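# Pull the tote out from beneath the desk

## Task

Move the tote so it no longer sits under the desk: at the end it must stand upright and be fully clear of the desk, neither beneath it nor resting on top of it. The utility cart must also be upright at the end, and the robot itself must not topple or finish leaning, or the task fails. The result only counts if it holds without the robot keeping anything in place.

## Robot and tools

Robot: a simulated Hello Robot Stretch 3 with a single arm. It has a two-wheel drive base (0.33 m long, 0.34 m wide), a lift that raises the arm along a mast, and a telescoping arm that reaches out to the robot's RIGHT side, ending in a wrist (yaw, pitch, roll) and a gripper. The base cannot slide sideways; to carry the gripper forward or back you drive the base. Turning in place pivots about the point between the drive wheels, 0.05 m behind the front edge. With the arm retracted and wrist folded, a spin sweeps a 0.28 m radius; an unfolded level wrist reaches beyond that.

Frames: the base frame has its origin on the floor between the drive wheels, x forward, y left, z up. hand_pose is reported in this frame, at the point where closed fingertips meet. The odometry frame is the base frame at the start of the scene; heading is positive to the left, between -3.142 and 3.142.

Tool execute_actions takes "actions", a list run in order (an empty list just returns the current state and images). Each action may hold "robot", "steps" (1 to 450 control steps at 30 per second, default 1) and "until". {"steps": n} alone just waits. "robot" can be one command, a list of up to 8 commands executed in sequence (each starts once the previous one finished "done"; {"pause_s": s} waits up to 15 s), or {"stop": true}, which brakes everything and clears the queue. A command may contain:
- "base": exactly one of {"translate_m": d}, a relative drive in metres from where the base is when that command begins, forward positive, |d| at most 1; or {"rotate_rad": d}, a relative spin in radians, counter-clockwise (left) positive, |d| at most 3.2.
- "joints": absolute targets by name; unnamed joints keep their targets. lift_m 0 to 1.1 (arm height on mast, m); arm_m 0 to 0.52 (extension, m); wrist_yaw_rad -1.345 to 4.42 (0 along the arm, positive swings toward the front, 3.0 folds over the base); wrist_pitch_rad -1.57 to 0.451 (0 level, negative tips fingers down); wrist_roll_rad -2.911 to 2.911; gripper_m -0.089 to 0.179 (larger is wider; real fingertip gap is 0.007 m less when nearly shut, 0.025 m less when wide, zero below 0.007); head_pan_rad -3.953 to 1.73 (0 forward, positive left, -1.57 looks along the arm); head_tilt_rad -1.53 to 0.419 (negative looks down).
- "contact_limits": {"arm_m": e}, effort percent 1 to 100 at which the arm halts with contact_stop; lower is gentler. It lasts until the next arm command.
Any out-of-range value or invalid action rejects the entire call and nothing runs. A new command acts immediately and discards an older queue's remainder; base and joint motions keep going between calls and while you think.

"until" ends an action early. {"robot": {"status": "ended"}} fires when nothing reads moving and no queue runs (useful with steps 450). You can also compare fields, e.g. {"robot": {"lift_m": [">", 0.3], "base_status": ["!=", "moving"]}}; numbers use "=", "!=", "<", "<=", ">", ">=" against printed values. {"any": {"status": "ended"}} fires when any one motion or the queue finishes.

Speed: the base is fast (0.30 m/s, 1.9 rad/s) only when stowed: lift_m under 0.30, arm_m under 0.03, wrist_yaw_rad over 2.54; otherwise 0.10 m/s and 0.63 rad/s.

Result lines: base_status and joint_status words are moving, done, off_target (came to rest short, may still push), contact_stop (joint went slack until recommanded), time_out, stopped, not_commanded, torque_fault (wrist servo off about 10 s). The base_status bracket shows distance travelled by wheel count against goal. joint_goals, measured_speeds, motor_effort (percent, bracket = peak), refusals, queue (idle/running/done/dropped/stopped) and queue_left appear. Lines starting "refused:" or "dropped:" explain rejected goals; "on_its_own" reports goals the robot changed, slack or off joints, unusual rest efforts, and base_tilt lean of 3 degrees or more. base_odometry, turned_by_wheels, turned_by_imu and base_tilt (forward/right positive, degrees) are included. lidar_m gives 12 distances in 30-degree sectors counter-clockwise from straight ahead (4th left, 7th behind, 10th right), in a plane 0.17 m high. wrist_depth_mm and head_depth_mm are 7x7 grids of median depth in mm. Each call returns one image each from head_camera, nav_camera and wrist_camera (head cameras move with pan/tilt).

Tool zoom_image: {"camera": name, "region": [x0, y0, x1, y1]} in pixels of that camera's latest image, at most 504 by 504, origin top-left.

Let all motion end first.

Gripper: close below the object's width to grasp; open at least 0.02 above the touch value to release. Readings and done do not confirm a grasp.

Cautions: fold or unfold the wrist only with lift_m 0.32 to 0.95, wrist_pitch_rad -0.4 and roll near 0; keep pitch at -0.5 or lower when yaw is below -0.4. Pushing on something rigid with the gripper above about 0.45 m, pushing again after a contact_stop, driving while gripping or hooking a fixed object, or snagging furniture (especially reversing) can tip the robot. If it leans, back off in small steps, free the gripper, and lower lift_m to about 0.2. Avoid drops, slams, hard pushes and knocking the cart over.

Each tool is called after "Request:" by a JSON object that holds its "api" and its "payload".

## Session

I'll start by looking at the scene.

Request:
{"api": "execute_actions", "payload": {"actions": []}}

Scene clock: 0.00 s.
robot.base_odometry: x=+0.000 y=+0.000 heading=+0.000 (m, m, rad; robot's odometry frame)
robot.turned_by_wheels: +0.000 (rad since the last result)
robot.turned_by_imu: +0.000 (rad since the last result)
robot.base_tilt: forward=-0.9 right=+2.3 (deg)
robot.lidar_m: 2.34 2.09 1.85 1.84 1.63 1.84 1.82 2.41 1.74 1.63 2.12 1.90
robot.head_depth_mm: 1736 2233 2190 2181 2181 1725 1977 / 1720 2244 2227 2225 2240 1913 2054 / 1711 2267 2272 2270 2248 1932 2070 / 1697 2301 2297 2298 2296 1947 2175 / 1482 2346 2314 2326 2310 1976 2194 / 1468 2362 2392 2355 2333 1996 2176 / 1461 2390 2389 2391 2352 1899 2042
robot.base_status: not_commanded
robot.joint_positions: lift_m=+0.471 arm_m=+0.003 wrist_yaw_rad=+2.896 wrist_pitch_rad=-0.320 wrist_roll_rad=-0.019 gripper_m=+0.037 head_pan_rad=+0.018 head_tilt_rad=-0.009
robot.joint_goals: lift_m=+0.471 arm_m=+0.003 wrist_yaw_rad=+2.896 wrist_pitch_rad=-0.320 wrist_roll_rad=-0.019 gripper_m=+0.037 head_pan_rad=+0.018 head_tilt_rad=-0.009
robot.joint_status: lift_m=not_commanded arm_m=not_commanded wrist_yaw_rad=not_commanded wrist_pitch_rad=not_commanded wrist_roll_rad=not_commanded gripper_m=not_commanded head_pan_rad=not_commanded head_tilt_rad=not_commanded
robot.measured_speeds: translate_m=+0.000 rotate_rad=+0.000 lift_m=+0.000 arm_m=+0.000 wrist_yaw_rad=+0.000 wrist_pitch_rad=+0.000 wrist_roll_rad=+0.000 head_pan_rad=+0.000 head_tilt_rad=+0.000
robot: refusals=0 queue=idle queue_left=0
robot.motor_effort: left_wheel=+0 right_wheel=+0 lift_m=+35 arm_m=+0 wrist_yaw_rad=+0 wrist_pitch_rad=+7 wrist_roll_rad=-1 gripper_m=-1 head_pan_rad=+0 head_tilt_rad=+2 (%)
robot.hand_pose: x=+0.0361 y=+0.0807 z=+0.5067 quat_wxyz=(+0.198, +0.700, +0.028, +0.686) (m; robot's base frame)
robot.wrist_depth_mm: - - - - - - - / - - - - - - - / - - - - - - - / - - - - - - - / 902 - 932 924 962 924 953 / 741 736 730 760 736 782 767 / 641 641 646 642 650 653 667
pictures: head_camera (sideways: a quarter turn clockwise sets it upright), nav_camera (sideways: a quarter turn counterclockwise sets it upright), wrist_camera
Images, in order (width x height): head_camera 896x504, nav_camera 672x504, wrist_camera 644x364.

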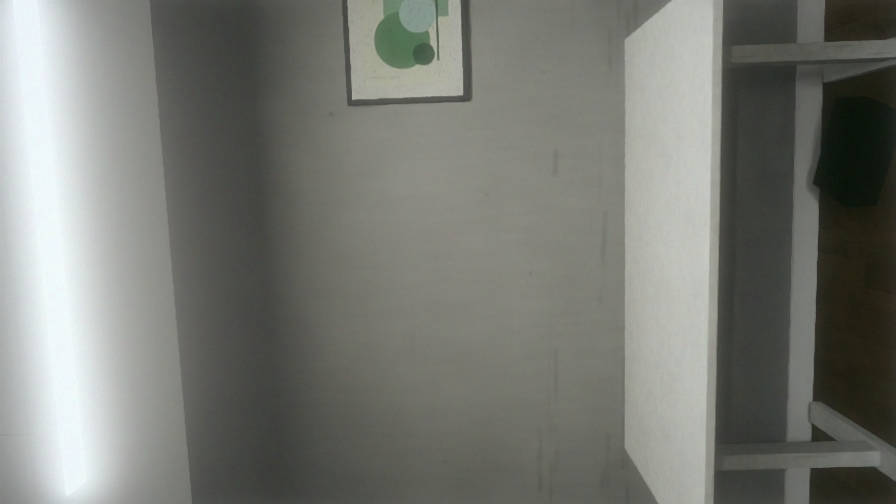

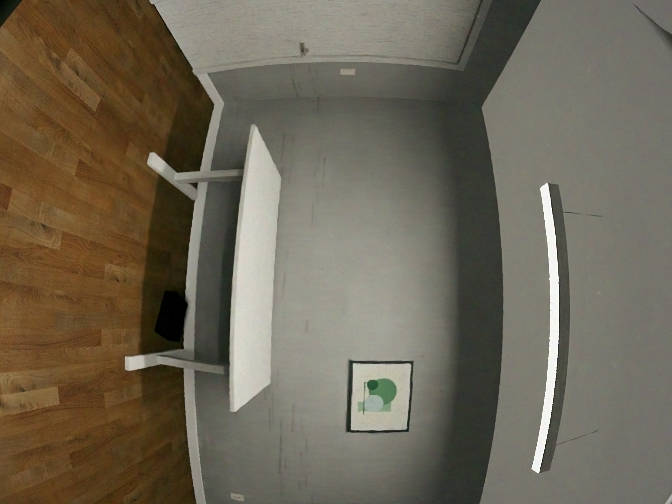

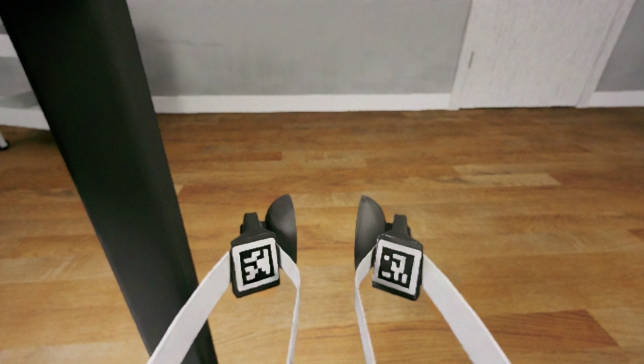

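Request:
{"api": "execute_actions", "payload": {"actions": [{"robot": {"joints": {"head_tilt_rad": -0.6, "head_pan_rad": -0.1}}, "steps": 60, "until": {"robot": {"status": "ended"}}}]}}

Scene clock: 4.30 s.
robot.base_odometry: x=+0.000 y=+0.000 heading=+0.000 (m, m, rad; robot's odometry frame)
robot.turned_by_wheels: +0.000 (rad since the last result)
robot.turned_by_imu: +0.001 (rad since the last result)
robot.base_tilt: forward=-0.9 right=+2.3 (deg)
robot.lidar_m: 2.34 2.09 1.86 1.84 1.63 1.84 1.82 2.41 1.74 1.63 2.12 1.91
robot.head_depth_mm: 1910 2137 2347 2441 1817 1450 1208 / 1901 2142 2082 2443 1820 1452 1206 / 1931 2126 1894 2215 1828 1448 1207 / 1931 2120 1894 2391 1828 1456 1207 / 1919 2138 1905 2420 1815 1457 1211 / 1923 2102 1911 2434 1814 1449 1211 / 1912 2115 1908 2433 1834 1455 1208
robot.base_status: not_commanded
robot.joint_positions: lift_m=+0.471 arm_m=+0.003 wrist_yaw_rad=+2.896 wrist_pitch_rad=-0.320 wrist_roll_rad=-0.019 gripper_m=+0.037 head_pan_rad=-0.093 head_tilt_rad=-0.592
robot.joint_goals: lift_m=+0.471 arm_m=+0.003 wrist_yaw_rad=+2.896 wrist_pitch_rad=-0.320 wrist_roll_rad=-0.019 gripper_m=+0.037 head_pan_rad=-0.100 head_tilt_rad=-0.600
robot.joint_status: lift_m=not_commanded arm_m=not_commanded wrist_yaw_rad=not_commanded wrist_pitch_rad=not_commanded wrist_roll_rad=not_commanded gripper_m=not_commanded head_pan_rad=done head_tilt_rad=done
robot.measured_speeds: translate_m=+0.000 rotate_rad=+0.000 lift_m=+0.000 arm_m=+0.000 wrist_yaw_rad=+0.000 wrist_pitch_rad=+0.000 wrist_roll_rad=+0.000 head_pan_rad=+0.000 head_tilt_rad=+0.000
robot: refusals=0 queue=done queue_left=0
robot.motor_effort: left_wheel=+0(1) right_wheel=+0(0) lift_m=+35(35) arm_m=+0(0) wrist_yaw_rad=+0(1) wrist_pitch_rad=+7(7) wrist_roll_rad=+0(0) gripper_m=+0(1) head_pan_rad=-3(12) head_tilt_rad=-4(32) (%)
robot.hand_pose: x=+0.0361 y=+0.0807 z=+0.5067 quat_wxyz=(+0.198, +0.700, +0.028, +0.686) (m; robot's base frame)
robot.wrist_depth_mm: - - - - - - - / - - - - - - - / - - - - - - - / - - - - - - - / 898 - 929 927 961 942 928 / 732 731 728 763 725 777 778 / 642 658 642 641 653 667 659
pictures: head_camera (sideways: a quarter turn clockwise sets it upright), nav_camera (sideways: a quarter turn counterclockwise sets it upright), wrist_camera
Images, in order (width x height): head_camera 896x504, nav_camera 672x504, wrist_camera 644x364.

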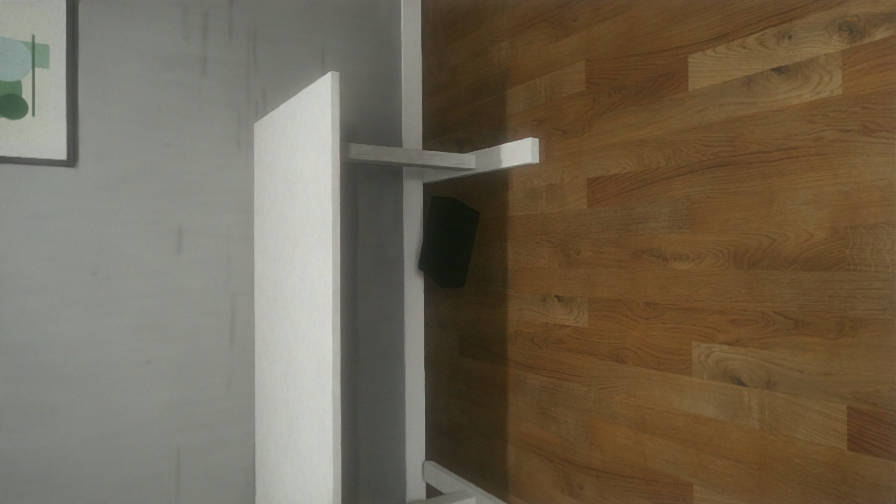

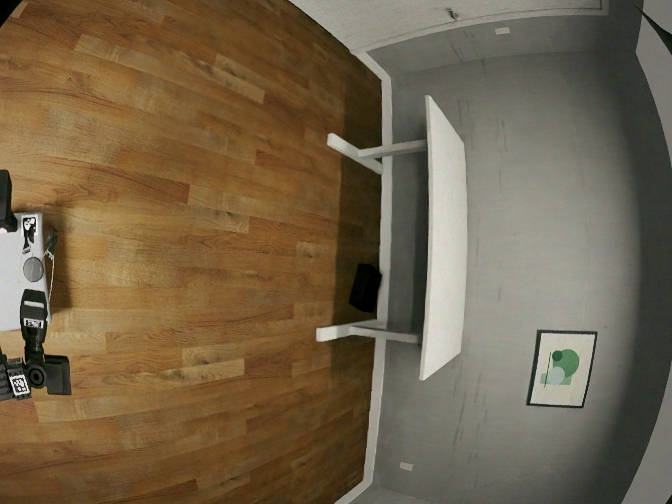

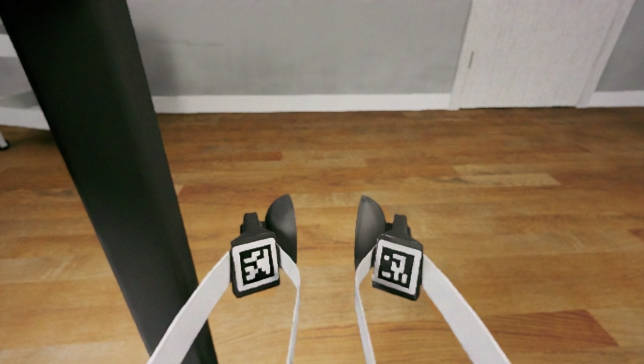

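Request:
{"api": "zoom_image", "payload": {"camera": "head_camera", "region": [380, 130, 560, 320]}}

Region (380, 130, 560, 320) of head_camera's 896x504 image, scaled by 2.653, with more detail than that image has; it fills the left 477 columns of this view, and the rest is white.

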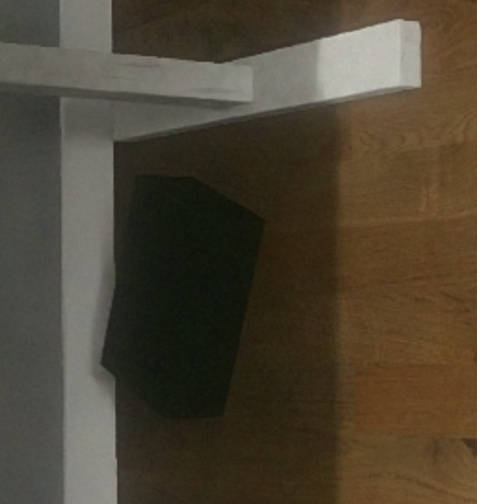

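Request:
{"api": "execute_actions", "payload": {"actions": [{"robot": [{"base": {"rotate_rad": 0.23}, "joints": {"lift_m": 0.28}}, {"base": {"translate_m": 0.85}, "joints": {"head_pan_rad": -0.58, "head_tilt_rad": -0.8}}], "steps": 450, "until": {"robot": {"status": "ended"}}}]}}

Scene clock: 131.40 s.
robot.base_odometry: x=+0.828 y=+0.194 heading=+0.230 (m, m, rad; robot's odometry frame)
robot.turned_by_wheels: +0.230 (rad since the last result)
robot.turned_by_imu: +0.237 (rad since the last result)
robot.base_tilt: forward=-0.9 right=+2.3 (deg)
robot.lidar_m: 1.24 1.63 1.50 1.53 1.84 2.61 2.63 2.40 2.05 2.27 1.26 1.55
robot.head_depth_mm: 1454 1620 1102 1874 1539 1295 1114 / 1404 1486 1056 1705 1525 1288 1120 / 1370 1475 1053 1806 1538 1298 1117 / 1336 1423 1058 1799 1523 1282 1113 / 1293 1398 1055 1740 1521 1291 1111 / 1261 1375 1050 1742 1523 1287 1111 / 1222 1345 1050 1683 1524 1281 1114
robot.base_status: done (translate_m +0.8500 of +0.8500)
robot.joint_positions: lift_m=+0.280 arm_m=+0.003 wrist_yaw_rad=+2.896 wrist_pitch_rad=-0.321 wrist_roll_rad=-0.019 gripper_m=+0.037 head_pan_rad=-0.573 head_tilt_rad=-0.791
robot.joint_goals: lift_m=+0.280 arm_m=+0.003 wrist_yaw_rad=+2.896 wrist_pitch_rad=-0.321 wrist_roll_rad=-0.019 gripper_m=+0.037 head_pan_rad=-0.580 head_tilt_rad=-0.800
robot.joint_status: lift_m=done arm_m=not_commanded wrist_yaw_rad=not_commanded wrist_pitch_rad=not_commanded wrist_roll_rad=not_commanded gripper_m=not_commanded head_pan_rad=done head_tilt_rad=done
robot.measured_speeds: translate_m=+0.000 rotate_rad=+0.000 lift_m=+0.000 arm_m=+0.000 wrist_yaw_rad=+0.000 wrist_pitch_rad=+0.000 wrist_roll_rad=+0.000 head_pan_rad=+0.000 head_tilt_rad=+0.000
robot: refusals=0 queue=done queue_left=0
robot.motor_effort: left_wheel=-1(9) right_wheel=+1(9) lift_m=+31(36) arm_m=+0(0) wrist_yaw_rad=+0(0) wrist_pitch_rad=+7(7) wrist_roll_rad=+0(0) gripper_m=+0(0) head_pan_rad=-2(23) head_tilt_rad=-3(20) (%)
robot.hand_pose: x=+0.0361 y=+0.0807 z=+0.3153 quat_wxyz=(+0.198, +0.700, +0.029, +0.686) (m; robot's base frame)
robot.wrist_depth_mm: - - - - - - - / - - - - - - - / - - - - - - - / 781 - 800 814 819 824 833 / 629 - 651 647 654 654 648 / 524 522 509 527 514 530 541 / 449 - - 450 452 456 460
pictures: head_camera (sideways: a quarter turn clockwise sets it upright), nav_camera (sideways: a quarter turn counterclockwise sets it upright), wrist_camera
Images, in order (width x height): head_camera 896x504, nav_camera 672x504, wrist_camera 644x364.

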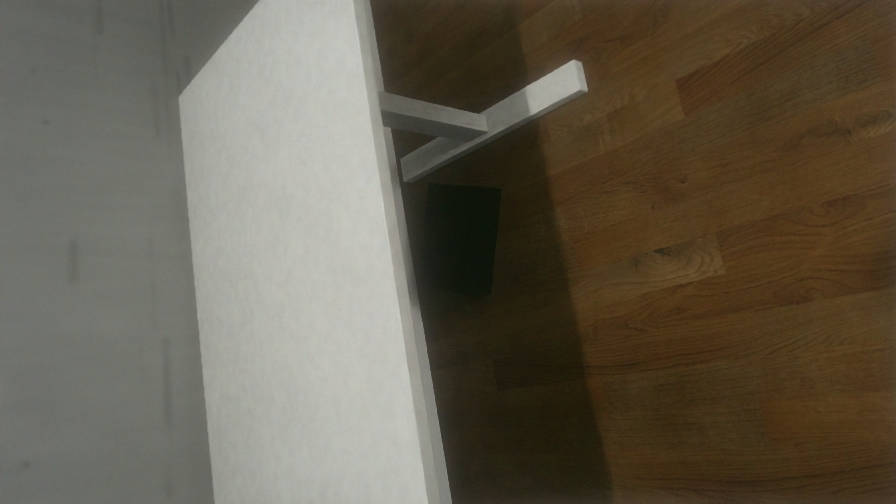

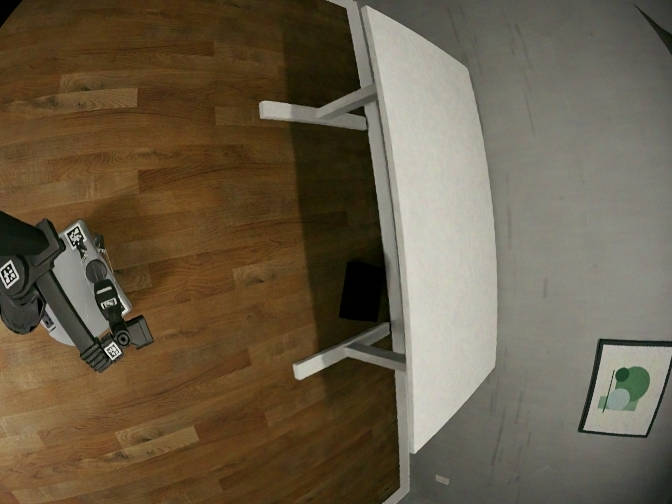

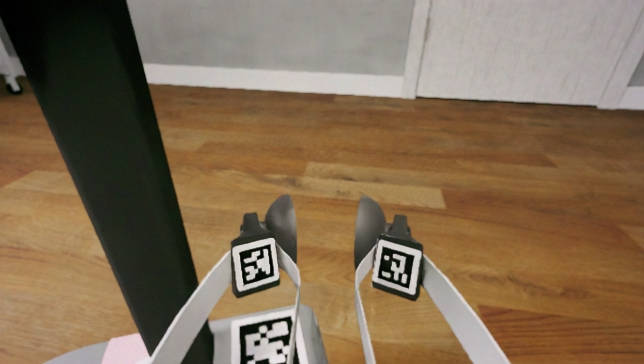

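Request:
{"api": "zoom_image", "payload": {"camera": "head_camera", "region": [380, 150, 560, 330]}}

Request:
{"api": "zoom_image", "payload": {"camera": "nav_camera", "region": [300, 230, 420, 350]}}

Region (380, 150, 560, 330) of head_camera's 896x504 image, scaled by 2.800, with more detail than that image has.

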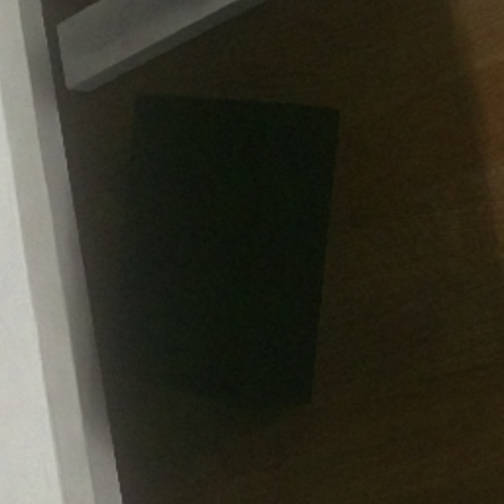

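Region (300, 230, 420, 350) of nav_camera's 672x504 image, scaled by 4.200, with more detail than that image has.

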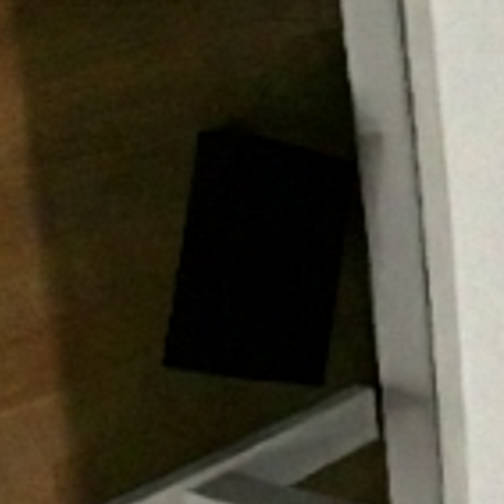

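Request:
{"api": "execute_actions", "payload": {"actions": [{"robot": {"base": {"translate_m": 0.67}, "joints": {"lift_m": 0.292, "wrist_pitch_rad": -0.4, "wrist_roll_rad": 0.0}}, "steps": 300, "until": {"robot": {"status": "ended"}}}, {"robot": {"base": {"rotate_rad": 0.45}, "joints": {"lift_m": 0.34}}, "steps": 100, "until": {"robot": {"lift_m": [">", 0.325]}}}, {"robot": {"joints": {"wrist_yaw_rad": 0.42, "arm_m": 0.25, "head_pan_rad": -1.4, "head_tilt_rad": -1.1}}, "steps": 200, "until": {"robot": {"wrist_yaw_rad": ["<", 1.4]}}}, {"robot": {"joints": {"wrist_pitch_rad": -0.9}}, "steps": 200, "until": {"robot": {"status": "ended"}}}]}}

Scene clock: 196.43 s.
robot.base_odometry: x=+1.480 y=+0.346 heading=+0.680 (m, m, rad; robot's odometry frame)
robot.turned_by_wheels: +0.450 (rad since the last result)
robot.turned_by_imu: +0.455 (rad since the last result)
robot.base_tilt: forward=-0.9 right=+2.3 (deg)
robot.lidar_m: 0.58 1.25 1.25 1.52 2.33 3.25 2.54 2.51 1.01 1.04 0.93 0.57
robot.head_depth_mm: 1003 843 727 662 1307 1186 1091 / 999 839 722 636 1288 1185 - / 991 834 720 635 584 1209 - / 973 832 722 633 565 1192 - / 938 829 717 631 563 1125 1070 / 906 825 713 628 563 522 1066 / 845 824 715 628 561 505 1037
robot.base_status: done (rotate_rad +0.4500 of +0.4500)
robot.joint_positions: lift_m=+0.340 arm_m=+0.250 wrist_yaw_rad=+0.421 wrist_pitch_rad=-0.904 wrist_roll_rad=-0.004 gripper_m=+0.037 head_pan_rad=-1.393 head_tilt_rad=-1.086
robot.joint_goals: lift_m=+0.340 arm_m=+0.250 wrist_yaw_rad=+0.420 wrist_pitch_rad=-0.900 wrist_roll_rad=+0.000 gripper_m=+0.037 head_pan_rad=-1.400 head_tilt_rad=-1.100
robot.joint_status: lift_m=done arm_m=done wrist_yaw_rad=done wrist_pitch_rad=done wrist_roll_rad=done gripper_m=not_commanded head_pan_rad=done head_tilt_rad=done
robot.measured_speeds: translate_m=+0.000 rotate_rad=+0.000 lift_m=+0.000 arm_m=+0.000 wrist_yaw_rad=+0.000 wrist_pitch_rad=+0.000 wrist_roll_rad=+0.000 head_pan_rad=+0.000 head_tilt_rad=+0.000
robot: refusals=0 queue=done queue_left=0
robot.motor_effort: left_wheel=+0(9) right_wheel=+1(9) lift_m=+39(39) arm_m=+3(6) wrist_yaw_rad=-1(2) wrist_pitch_rad=+2(8) wrist_roll_rad=+2(3) gripper_m=-1(0) head_pan_rad=-2(31) head_tilt_rad=-7(27) (%)
robot.hand_pose: x=+0.0354 y=-0.5221 z=+0.2623 quat_wxyz=(+0.688, +0.435, -0.556, -0.169) (m; robot's base frame)
robot.wrist_depth_mm: 507 548 581 603 528 521 552 / 544 544 549 554 551 546 493 / 504 502 497 503 455 443 475 / 460 458 463 465 465 467 468 / 431 433 427 434 431 431 433 / 403 399 397 400 399 406 403 / 373 379 377 378 373 376 381
pictures: head_camera (sideways: a quarter turn clockwise sets it upright), nav_camera (sideways: a quarter turn counterclockwise sets it upright), wrist_camera
Images, in order (width x height): head_camera 896x504, nav_camera 672x504, wrist_camera 644x364.

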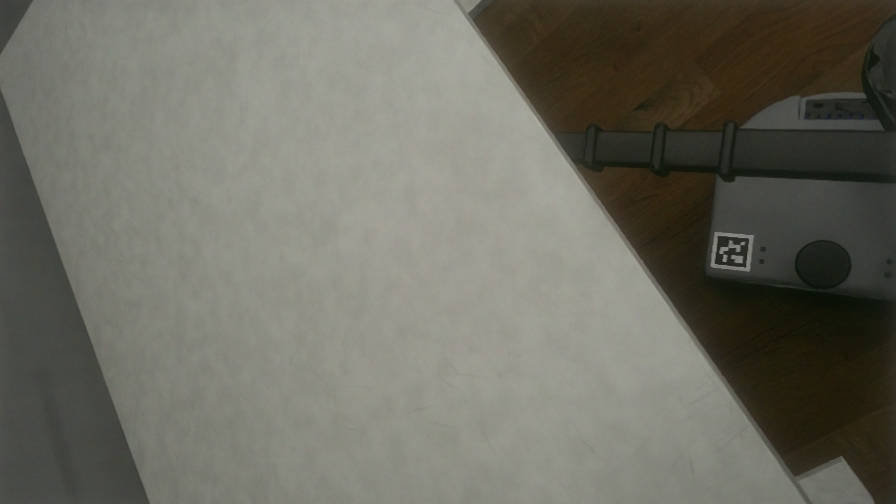

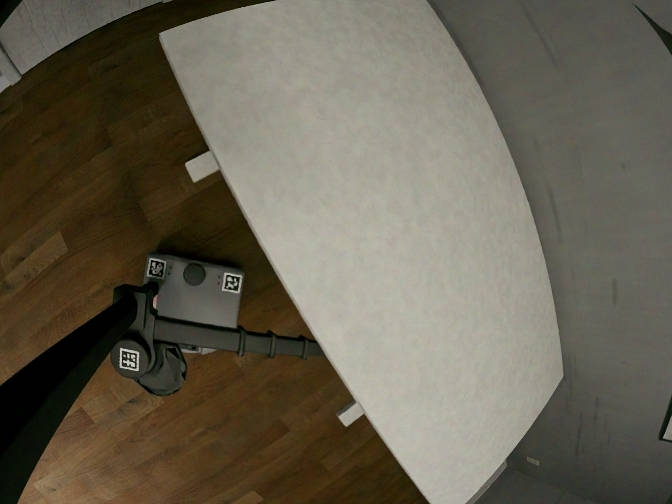

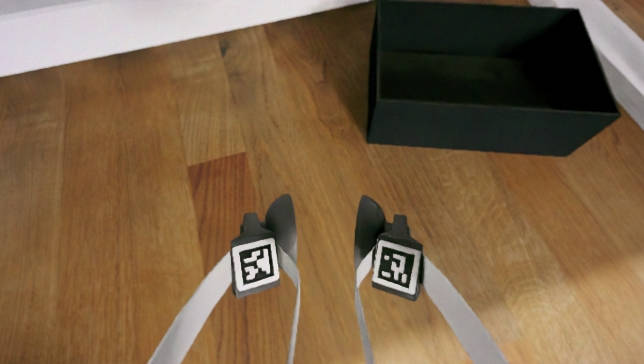

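Request:
{"api": "execute_actions", "payload": {"actions": [{"robot": [{"base": {"rotate_rad": 0.8}, "joints": {"lift_m": 0.28, "wrist_pitch_rad": -1.1, "wrist_yaw_rad": 0.26, "gripper_m": 0.07}}, {"base": {"translate_m": -0.193}, "joints": {"arm_m": 0.44}}, {"base": {"rotate_rad": -0.705}}], "steps": 450, "until": {"robot": {"status": "ended"}}}]}}

Scene clock: 294.00 s.
robot.base_odometry: x=+1.462 y=+0.154 heading=+0.775 (m, m, rad; robot's odometry frame)
robot.turned_by_wheels: +0.095 (rad since the last result)
robot.turned_by_imu: +0.097 (rad since the last result)
robot.base_tilt: forward=-1.0 right=+2.3 (deg)
robot.lidar_m: 0.69 1.44 1.46 1.87 2.39 3.29 2.38 2.31 0.83 0.98 0.91 0.93
robot.head_depth_mm: 1028 845 727 637 1276 1187 1081 / 1001 839 725 636 594 1187 - / 971 836 721 634 571 1201 - / 937 832 719 634 564 1179 - / 912 830 717 630 563 531 1070 / 860 826 715 629 562 514 1071 / 812 825 710 628 563 507 1050
robot.base_status: done (rotate_rad -0.7050 of -0.7050)
robot.joint_positions: lift_m=+0.280 arm_m=+0.440 wrist_yaw_rad=+0.260 wrist_pitch_rad=-1.101 wrist_roll_rad=-0.004 gripper_m=+0.070 head_pan_rad=-1.393 head_tilt_rad=-1.087
robot.joint_goals: lift_m=+0.280 arm_m=+0.440 wrist_yaw_rad=+0.260 wrist_pitch_rad=-1.100 wrist_roll_rad=+0.000 gripper_m=+0.070 head_pan_rad=-1.400 head_tilt_rad=-1.100
robot.joint_status: lift_m=done arm_m=done wrist_yaw_rad=done wrist_pitch_rad=done wrist_roll_rad=done gripper_m=done head_pan_rad=done head_tilt_rad=done
robot.measured_speeds: translate_m=+0.000 rotate_rad=+0.000 lift_m=+0.000 arm_m=+0.000 wrist_yaw_rad=+0.000 wrist_pitch_rad=+0.000 wrist_roll_rad=+0.000 head_pan_rad=+0.000 head_tilt_rad=+0.000
robot: refusals=0 queue=done queue_left=0
robot.motor_effort: left_wheel=+1(7) right_wheel=+0(9) lift_m=+31(38) arm_m=+2(4) wrist_yaw_rad=+1(2) wrist_pitch_rad=+1(2) wrist_roll_rad=+1(1) gripper_m=+0(81) head_pan_rad=-2(2) head_tilt_rad=-7(6) (%)
robot.hand_pose: x=+0.0026 y=-0.6760 z=+0.1794 quat_wxyz=(+0.647, +0.446, -0.548, -0.288) (m; robot's base frame)
robot.wrist_depth_mm: 388 405 406 403 409 369 399 / 385 380 361 358 360 346 353 / 368 366 365 367 368 343 337 / 352 348 350 357 353 313 326 / 338 313 340 340 341 310 335 / 327 327 322 324 325 331 332 / 315 313 316 316 313 317 318
pictures: head_camera (sideways: a quarter turn clockwise sets it upright), nav_camera (sideways: a quarter turn counterclockwise sets it upright), wrist_camera
Images, in order (width x height): head_camera 896x504, nav_camera 672x504, wrist_camera 644x364.

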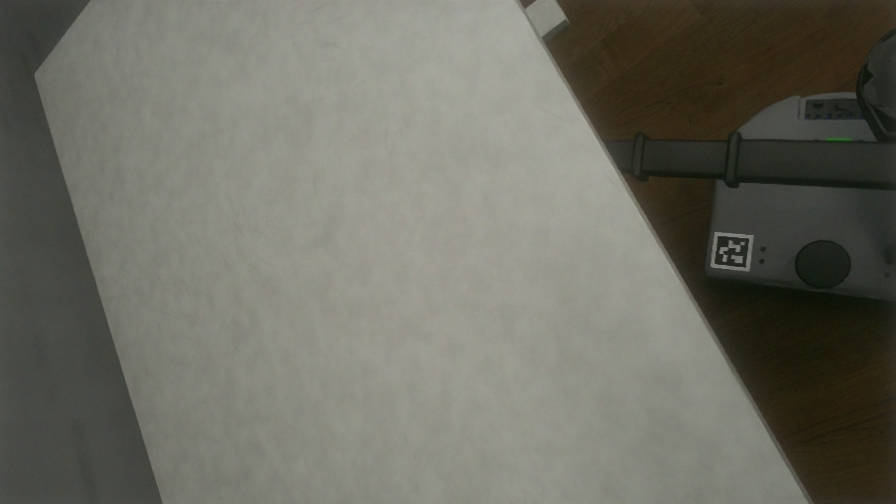

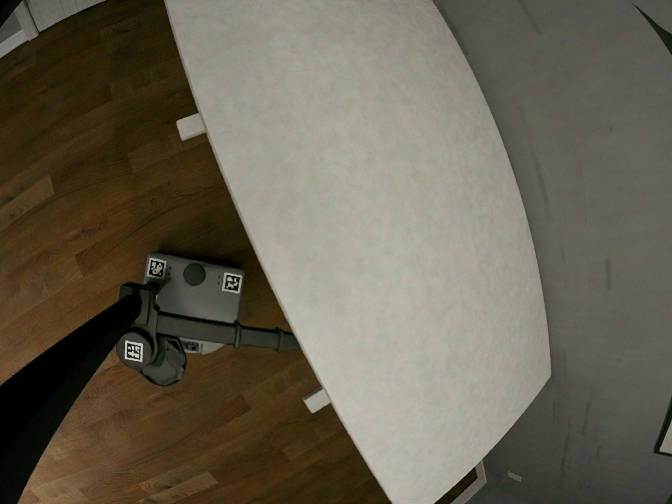

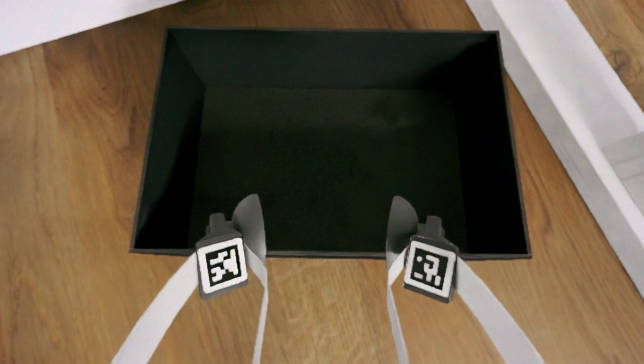

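Request:
{"api": "execute_actions", "payload": {"actions": [{"robot": {"joints": {"arm_m": 0.51, "lift_m": 0.25}}, "steps": 100, "until": {"robot": {"arm_m": [">", 0.495]}}}, {"robot": {"joints": {"lift_m": 0.175, "wrist_pitch_rad": -1.25}}, "steps": 150, "until": {"robot": {"status": "ended"}}}]}}

Scene clock: 317.43 s.
robot.base_odometry: x=+1.462 y=+0.154 heading=+0.775 (m, m, rad; robot's odometry frame)
robot.turned_by_wheels: +0.000 (rad since the last result)
robot.turned_by_imu: +0.001 (rad since the last result)
robot.base_tilt: forward=-0.9 right=+2.3 (deg)
robot.lidar_m: 0.69 1.44 1.46 1.88 2.40 3.30 2.38 2.31 0.83 0.99 0.92 0.93
robot.head_depth_mm: 1032 842 727 639 1270 1182 1081 / 998 839 725 635 596 1185 - / 970 837 720 635 574 1205 - / 940 833 721 634 565 1179 - / 909 833 718 631 565 532 1068 / 861 826 713 629 564 515 1064 / 813 824 714 627 561 507 1052
robot.base_status: done (rotate_rad -0.7050 of -0.7050)
robot.joint_positions: lift_m=+0.175 arm_m=+0.510 wrist_yaw_rad=+0.260 wrist_pitch_rad=-1.248 wrist_roll_rad=-0.004 gripper_m=+0.070 head_pan_rad=-1.393 head_tilt_rad=-1.087
robot.joint_goals: lift_m=+0.175 arm_m=+0.510 wrist_yaw_rad=+0.260 wrist_pitch_rad=-1.250 wrist_roll_rad=+0.000 gripper_m=+0.070 head_pan_rad=-1.400 head_tilt_rad=-1.100
robot.joint_status: lift_m=done arm_m=done wrist_yaw_rad=done wrist_pitch_rad=done wrist_roll_rad=done gripper_m=done head_pan_rad=done head_tilt_rad=done
robot.measured_speeds: translate_m=+0.000 rotate_rad=+0.000 lift_m=+0.000 arm_m=+0.000 wrist_yaw_rad=+0.000 wrist_pitch_rad=+0.000 wrist_roll_rad=+0.000 head_pan_rad=+0.000 head_tilt_rad=+0.000
robot: refusals=0 queue=done queue_left=0
robot.motor_effort: left_wheel=+1(0) right_wheel=+0(0) lift_m=+30(31) arm_m=+2(3) wrist_yaw_rad=-1(1) wrist_pitch_rad=+0(0) wrist_roll_rad=+1(1) gripper_m=+0(0) head_pan_rad=-2(2) head_tilt_rad=-6(6) (%)
robot.hand_pose: x=-0.0066 y=-0.7112 z=+0.0632 quat_wxyz=(+0.624, +0.485, -0.514, -0.335) (m; robot's base frame)
robot.wrist_depth_mm: 192 241 239 239 239 226 162 / 193 237 234 237 237 235 161 / 193 231 232 233 232 231 161 / 193 228 229 229 228 226 160 / 194 224 226 226 226 223 159 / 183 209 184 215 191 207 159 / 144 145 146 149 150 154 141
pictures: head_camera (sideways: a quarter turn clockwise sets it upright), nav_camera (sideways: a quarter turn counterclockwise sets it upright), wrist_camera
Images, in order (width x height): head_camera 896x504, nav_camera 672x504, wrist_camera 644x364.

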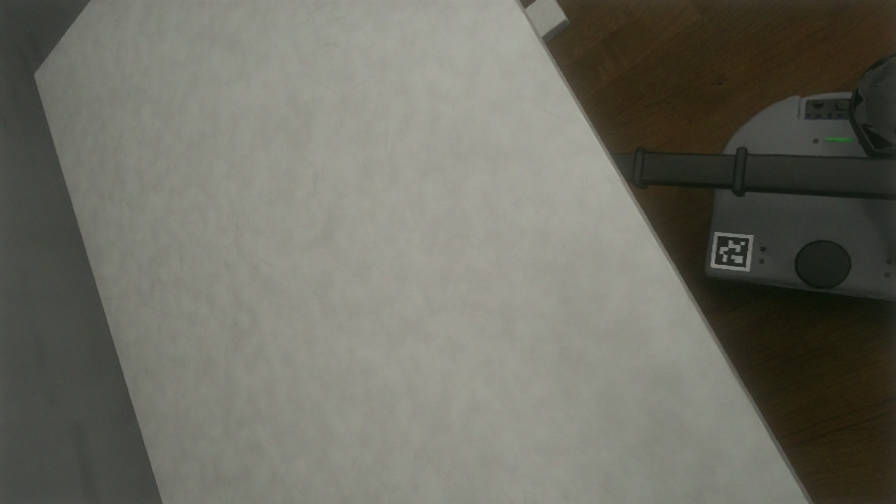

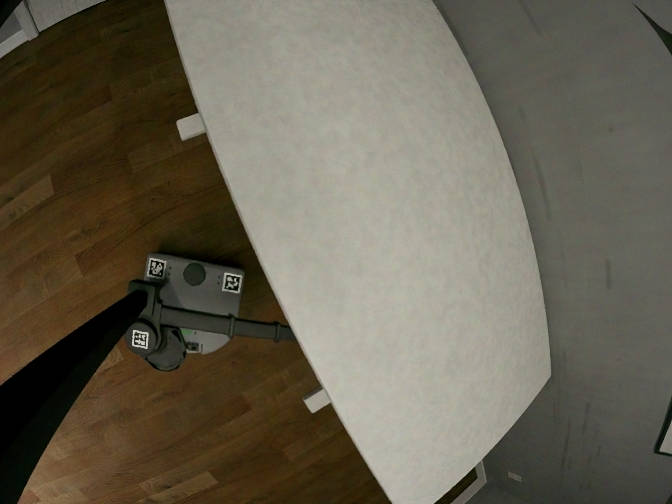

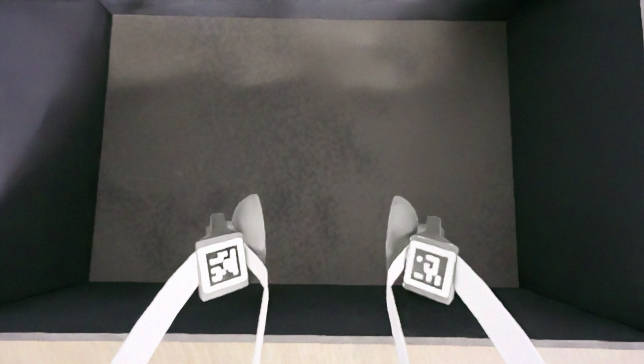

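Request:
{"api": "execute_actions", "payload": {"actions": [{"robot": {"joints": {"arm_m": 0.12, "head_pan_rad": -1.45, "head_tilt_rad": -1.35}}, "steps": 250, "until": {"robot": {"status": "ended"}}}]}}

Scene clock: 365.87 s.
robot.base_odometry: x=+1.462 y=+0.154 heading=+0.775 (m, m, rad; robot's odometry frame)
robot.turned_by_wheels: +0.000 (rad since the last result)
robot.turned_by_imu: +0.002 (rad since the last result)
robot.base_tilt: forward=-1.0 right=+2.2 (deg)
robot.lidar_m: 0.69 1.44 1.46 1.87 2.40 3.27 2.38 2.31 0.83 0.98 0.91 0.93
robot.head_depth_mm: 693 646 610 1326 1239 1185 1117 / 688 644 601 1310 1251 1175 1121 / 685 641 601 579 - - - / 682 636 596 567 - - 1108 / 678 634 595 558 1212 1160 1106 / 675 631 592 557 1194 1164 1104 / 673 628 591 557 530 1162 1105
robot.base_status: done (rotate_rad -0.7050 of -0.7050)
robot.joint_positions: lift_m=+0.175 arm_m=+0.120 wrist_yaw_rad=+0.260 wrist_pitch_rad=-1.247 wrist_roll_rad=-0.003 gripper_m=+0.070 head_pan_rad=-1.443 head_tilt_rad=-1.334
robot.joint_goals: lift_m=+0.175 arm_m=+0.120 wrist_yaw_rad=+0.260 wrist_pitch_rad=-1.250 wrist_roll_rad=+0.000 gripper_m=+0.070 head_pan_rad=-1.450 head_tilt_rad=-1.350
robot.joint_status: lift_m=done arm_m=done wrist_yaw_rad=done wrist_pitch_rad=done wrist_roll_rad=done gripper_m=done head_pan_rad=done head_tilt_rad=done
robot.measured_speeds: translate_m=+0.000 rotate_rad=+0.000 lift_m=+0.000 arm_m=+0.000 wrist_yaw_rad=+0.000 wrist_pitch_rad=+0.000 wrist_roll_rad=+0.000 head_pan_rad=+0.000 head_tilt_rad=+0.000
robot: refusals=0 queue=done queue_left=0
robot.motor_effort: left_wheel=+1(1) right_wheel=-1(1) lift_m=+30(31) arm_m=-2(3) wrist_yaw_rad=-1(0) wrist_pitch_rad=-1(2) wrist_roll_rad=+1(1) gripper_m=+0(0) head_pan_rad=-2(7) head_tilt_rad=-7(24) (%)
robot.hand_pose: x=-0.0065 y=-0.3221 z=+0.0633 quat_wxyz=(+0.624, +0.484, -0.514, -0.335) (m; robot's base frame)
robot.wrist_depth_mm: 184 241 242 244 242 242 170 / 184 237 237 237 238 238 169 / 185 232 234 232 234 234 169 / 186 229 230 229 229 230 167 / 187 225 227 225 226 226 167 / 166 168 175 177 134 163 153 / 219 220 221 221 221 221 222
pictures: head_camera (sideways: a quarter turn clockwise sets it upright), nav_camera (sideways: a quarter turn counterclockwise sets it upright), wrist_camera
Images, in order (width x height): head_camera 896x504, nav_camera 672x504, wrist_camera 644x364.

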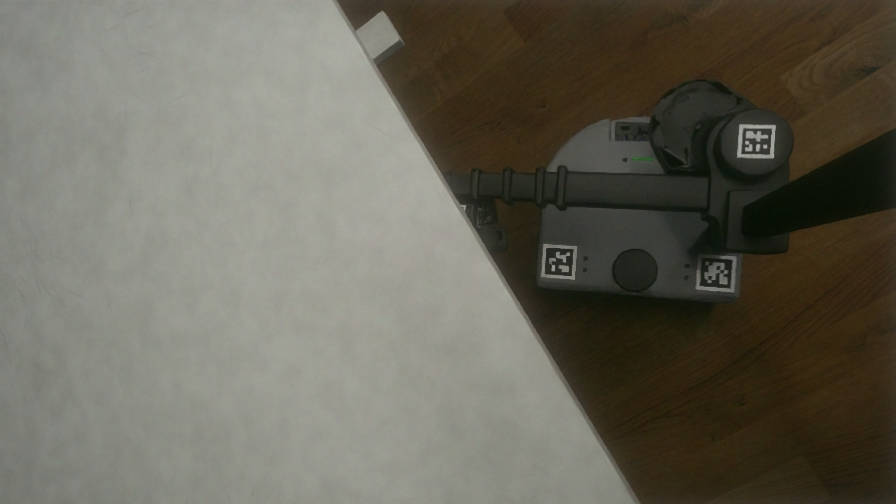

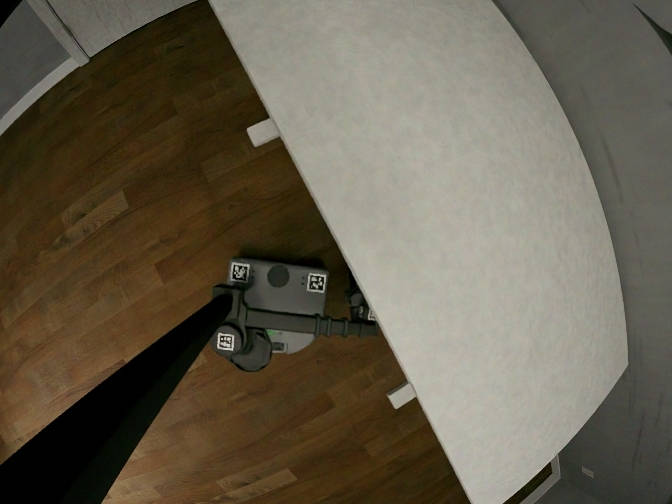

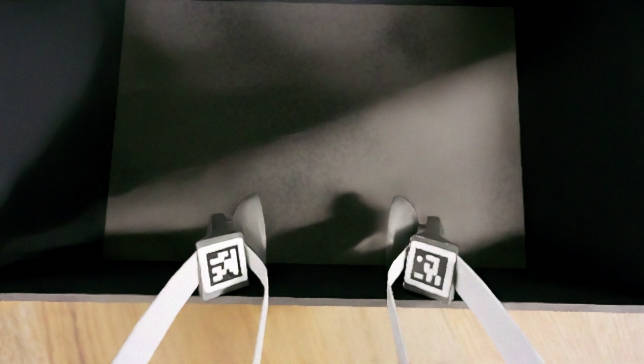

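Request:
{"api": "execute_actions", "payload": {"actions": [{"robot": [{"base": {"rotate_rad": -0.35}, "joints": {"wrist_yaw_rad": 0.6}}, {"base": {"translate_m": -0.46}, "joints": {"head_pan_rad": -0.9, "head_tilt_rad": -1.2}}], "steps": 400, "until": {"robot": {"status": "ended"}}}]}}

Scene clock: 403.80 s.
robot.base_odometry: x=+1.043 y=-0.035 heading=+0.425 (m, m, rad; robot's odometry frame)
robot.turned_by_wheels: -0.350 (rad since the last result)
robot.turned_by_imu: -0.348 (rad since the last result)
robot.base_tilt: forward=-0.9 right=+2.2 (deg)
robot.lidar_m: 1.14 1.73 1.68 1.81 2.60 2.86 2.43 1.96 2.06 1.74 0.95 1.30
robot.head_depth_mm: 840 1628 1521 1384 1271 1175 1090 / 823 770 1525 1386 1289 1177 1087 / 821 751 1499 1383 1257 - - / 817 727 1501 1373 1258 - - / 813 722 1492 1367 1256 1168 1067 / 811 720 1460 1366 1256 1159 1072 / 806 718 1426 1367 1250 1153 1069
robot.base_status: done (translate_m -0.4600 of -0.4600)
robot.joint_positions: lift_m=+0.175 arm_m=+0.120 wrist_yaw_rad=+0.600 wrist_pitch_rad=-1.246 wrist_roll_rad=-0.002 gripper_m=+0.070 head_pan_rad=-0.907 head_tilt_rad=-1.199
robot.joint_goals: lift_m=+0.175 arm_m=+0.120 wrist_yaw_rad=+0.600 wrist_pitch_rad=-1.250 wrist_roll_rad=+0.000 gripper_m=+0.070 head_pan_rad=-0.900 head_tilt_rad=-1.200
robot.joint_status: lift_m=done arm_m=done wrist_yaw_rad=done wrist_pitch_rad=done wrist_roll_rad=done gripper_m=done head_pan_rad=done head_tilt_rad=done
robot.measured_speeds: translate_m=+0.000 rotate_rad=+0.000 lift_m=+0.000 arm_m=+0.000 wrist_yaw_rad=+0.000 wrist_pitch_rad=+0.000 wrist_roll_rad=+0.000 head_pan_rad=+0.000 head_tilt_rad=+0.000
robot: refusals=0 queue=done queue_left=0
robot.motor_effort: left_wheel=+2(6) right_wheel=-2(9) lift_m=+31(31) arm_m=-2(2) wrist_yaw_rad=-1(1) wrist_pitch_rad=-1(2) wrist_roll_rad=+0(1) gripper_m=+1(1) head_pan_rad=+2(25) head_tilt_rad=+0(12) (%)
robot.hand_pose: x=+0.0117 y=-0.3139 z=+0.0633 quat_wxyz=(+0.671, +0.564, -0.425, -0.224) (m; robot's base frame)
robot.wrist_depth_mm: 243 242 242 244 222 246 246 / 238 238 238 238 219 243 243 / 233 234 233 234 216 239 237 / 228 229 230 230 214 234 234 / 225 225 225 227 187 226 229 / 168 170 176 177 134 225 225 / 220 220 221 220 220 221 221
pictures: head_camera (sideways: a quarter turn clockwise sets it upright), nav_camera (sideways: a quarter turn counterclockwise sets it upright), wrist_camera
Images, in order (width x height): head_camera 896x504, nav_camera 672x504, wrist_camera 644x364.

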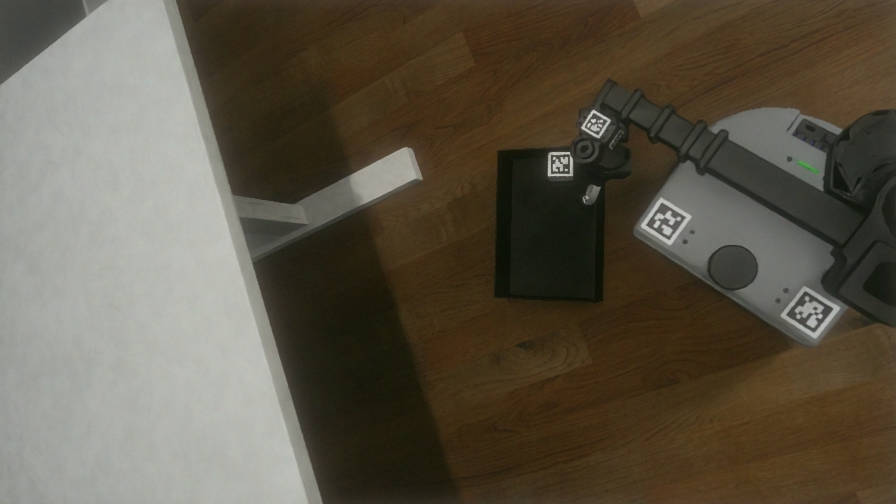

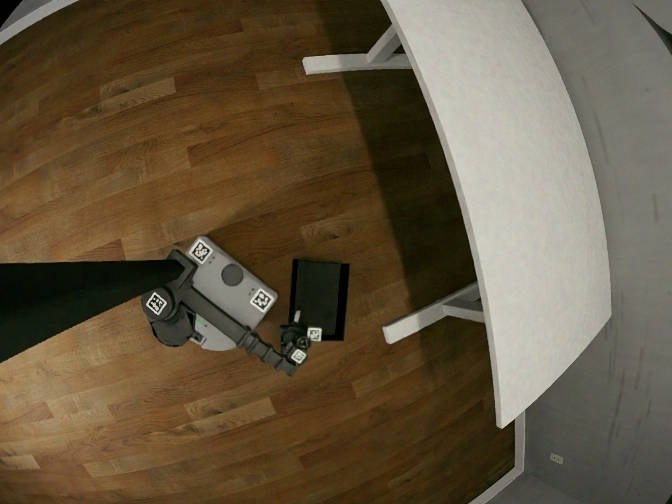

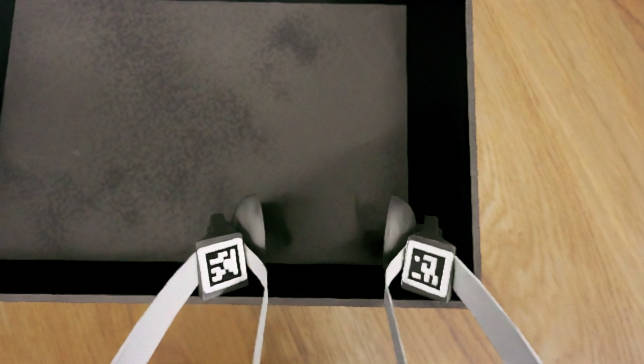

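Request:
{"api": "execute_actions", "payload": {"actions": [{"robot": [{"base": {"translate_m": -0.1}}, {"joints": {"lift_m": 0.29, "gripper_m": 0.03, "wrist_pitch_rad": -1.1}}], "steps": 300, "until": {"robot": {"status": "ended"}}}]}}

Scene clock: 425.00 s.
robot.base_odometry: x=+0.952 y=-0.077 heading=+0.425 (m, m, rad; robot's odometry frame)
robot.turned_by_wheels: +0.000 (rad since the last result)
robot.turned_by_imu: +0.001 (rad since the last result)
robot.base_tilt: forward=-0.9 right=+2.3 (deg)
robot.lidar_m: 1.24 1.79 1.74 1.87 2.18 2.77 2.32 1.89 2.00 1.86 1.00 1.38
robot.head_depth_mm: 1704 1693 1522 1390 1271 1179 1095 / 826 1674 1520 1384 1310 1154 1088 / 821 1639 1507 1381 1253 - - / 818 760 1476 1375 1255 - - / 814 750 1509 1366 1257 1158 1067 / 812 731 1505 1363 1253 1156 1077 / 804 716 1488 1370 1246 1157 1070
robot.base_status: done (translate_m -0.1000 of -0.1000)
robot.joint_positions: lift_m=+0.290 arm_m=+0.120 wrist_yaw_rad=+0.600 wrist_pitch_rad=-1.111 wrist_roll_rad=-0.002 gripper_m=+0.030 head_pan_rad=-0.907 head_tilt_rad=-1.199
robot.joint_goals: lift_m=+0.290 arm_m=+0.120 wrist_yaw_rad=+0.600 wrist_pitch_rad=-1.100 wrist_roll_rad=+0.000 gripper_m=+0.030 head_pan_rad=-0.900 head_tilt_rad=-1.200
robot.joint_status: lift_m=done arm_m=done wrist_yaw_rad=done wrist_pitch_rad=done wrist_roll_rad=done gripper_m=done head_pan_rad=done head_tilt_rad=done
robot.measured_speeds: translate_m=+0.000 rotate_rad=+0.000 lift_m=+0.000 arm_m=+0.000 wrist_yaw_rad=+0.000 wrist_pitch_rad=+0.000 wrist_roll_rad=+0.000 head_pan_rad=+0.000 head_tilt_rad=+0.000
robot: refusals=0 queue=done queue_left=0
robot.motor_effort: left_wheel=+1(4) right_wheel=-2(8) lift_m=+39(43) arm_m=-2(2) wrist_yaw_rad=+0(1) wrist_pitch_rad=+5(7) wrist_roll_rad=+0(1) gripper_m=+0(82) head_pan_rad=+2(2) head_tilt_rad=-1(1) (%)
robot.hand_pose: x=+0.0305 y=-0.3414 z=+0.1883 quat_wxyz=(+0.685, +0.534, -0.463, -0.178) (m; robot's base frame)
robot.wrist_depth_mm: 415 414 411 410 415 418 420 / 399 399 397 394 396 396 396 / 312 351 371 373 376 383 381 / 300 358 362 362 361 363 366 / 285 350 346 349 352 350 349 / 288 335 331 332 334 335 338 / 321 324 322 321 323 326 323
pictures: head_camera (sideways: a quarter turn clockwise sets it upright), nav_camera (sideways: a quarter turn counterclockwise sets it upright), wrist_camera
Images, in order (width x height): head_camera 896x504, nav_camera 672x504, wrist_camera 644x364.

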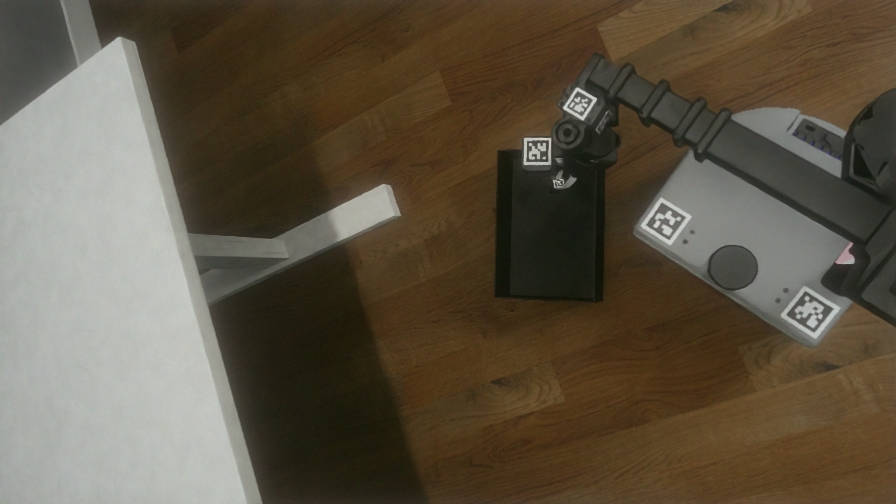

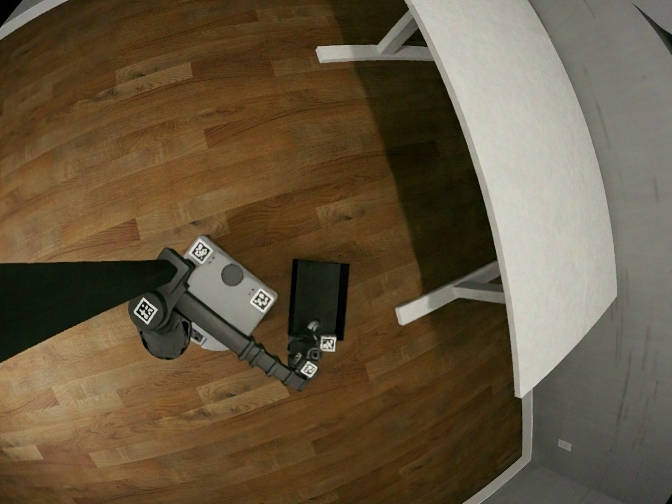

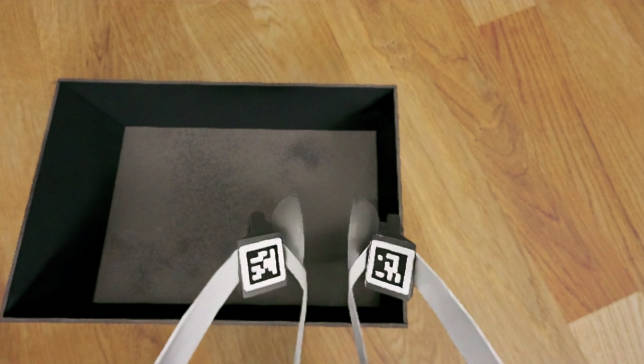

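Request:
{"api": "finished_scene", "payload": {"scene": 1}}

The scene is finished: the task was done.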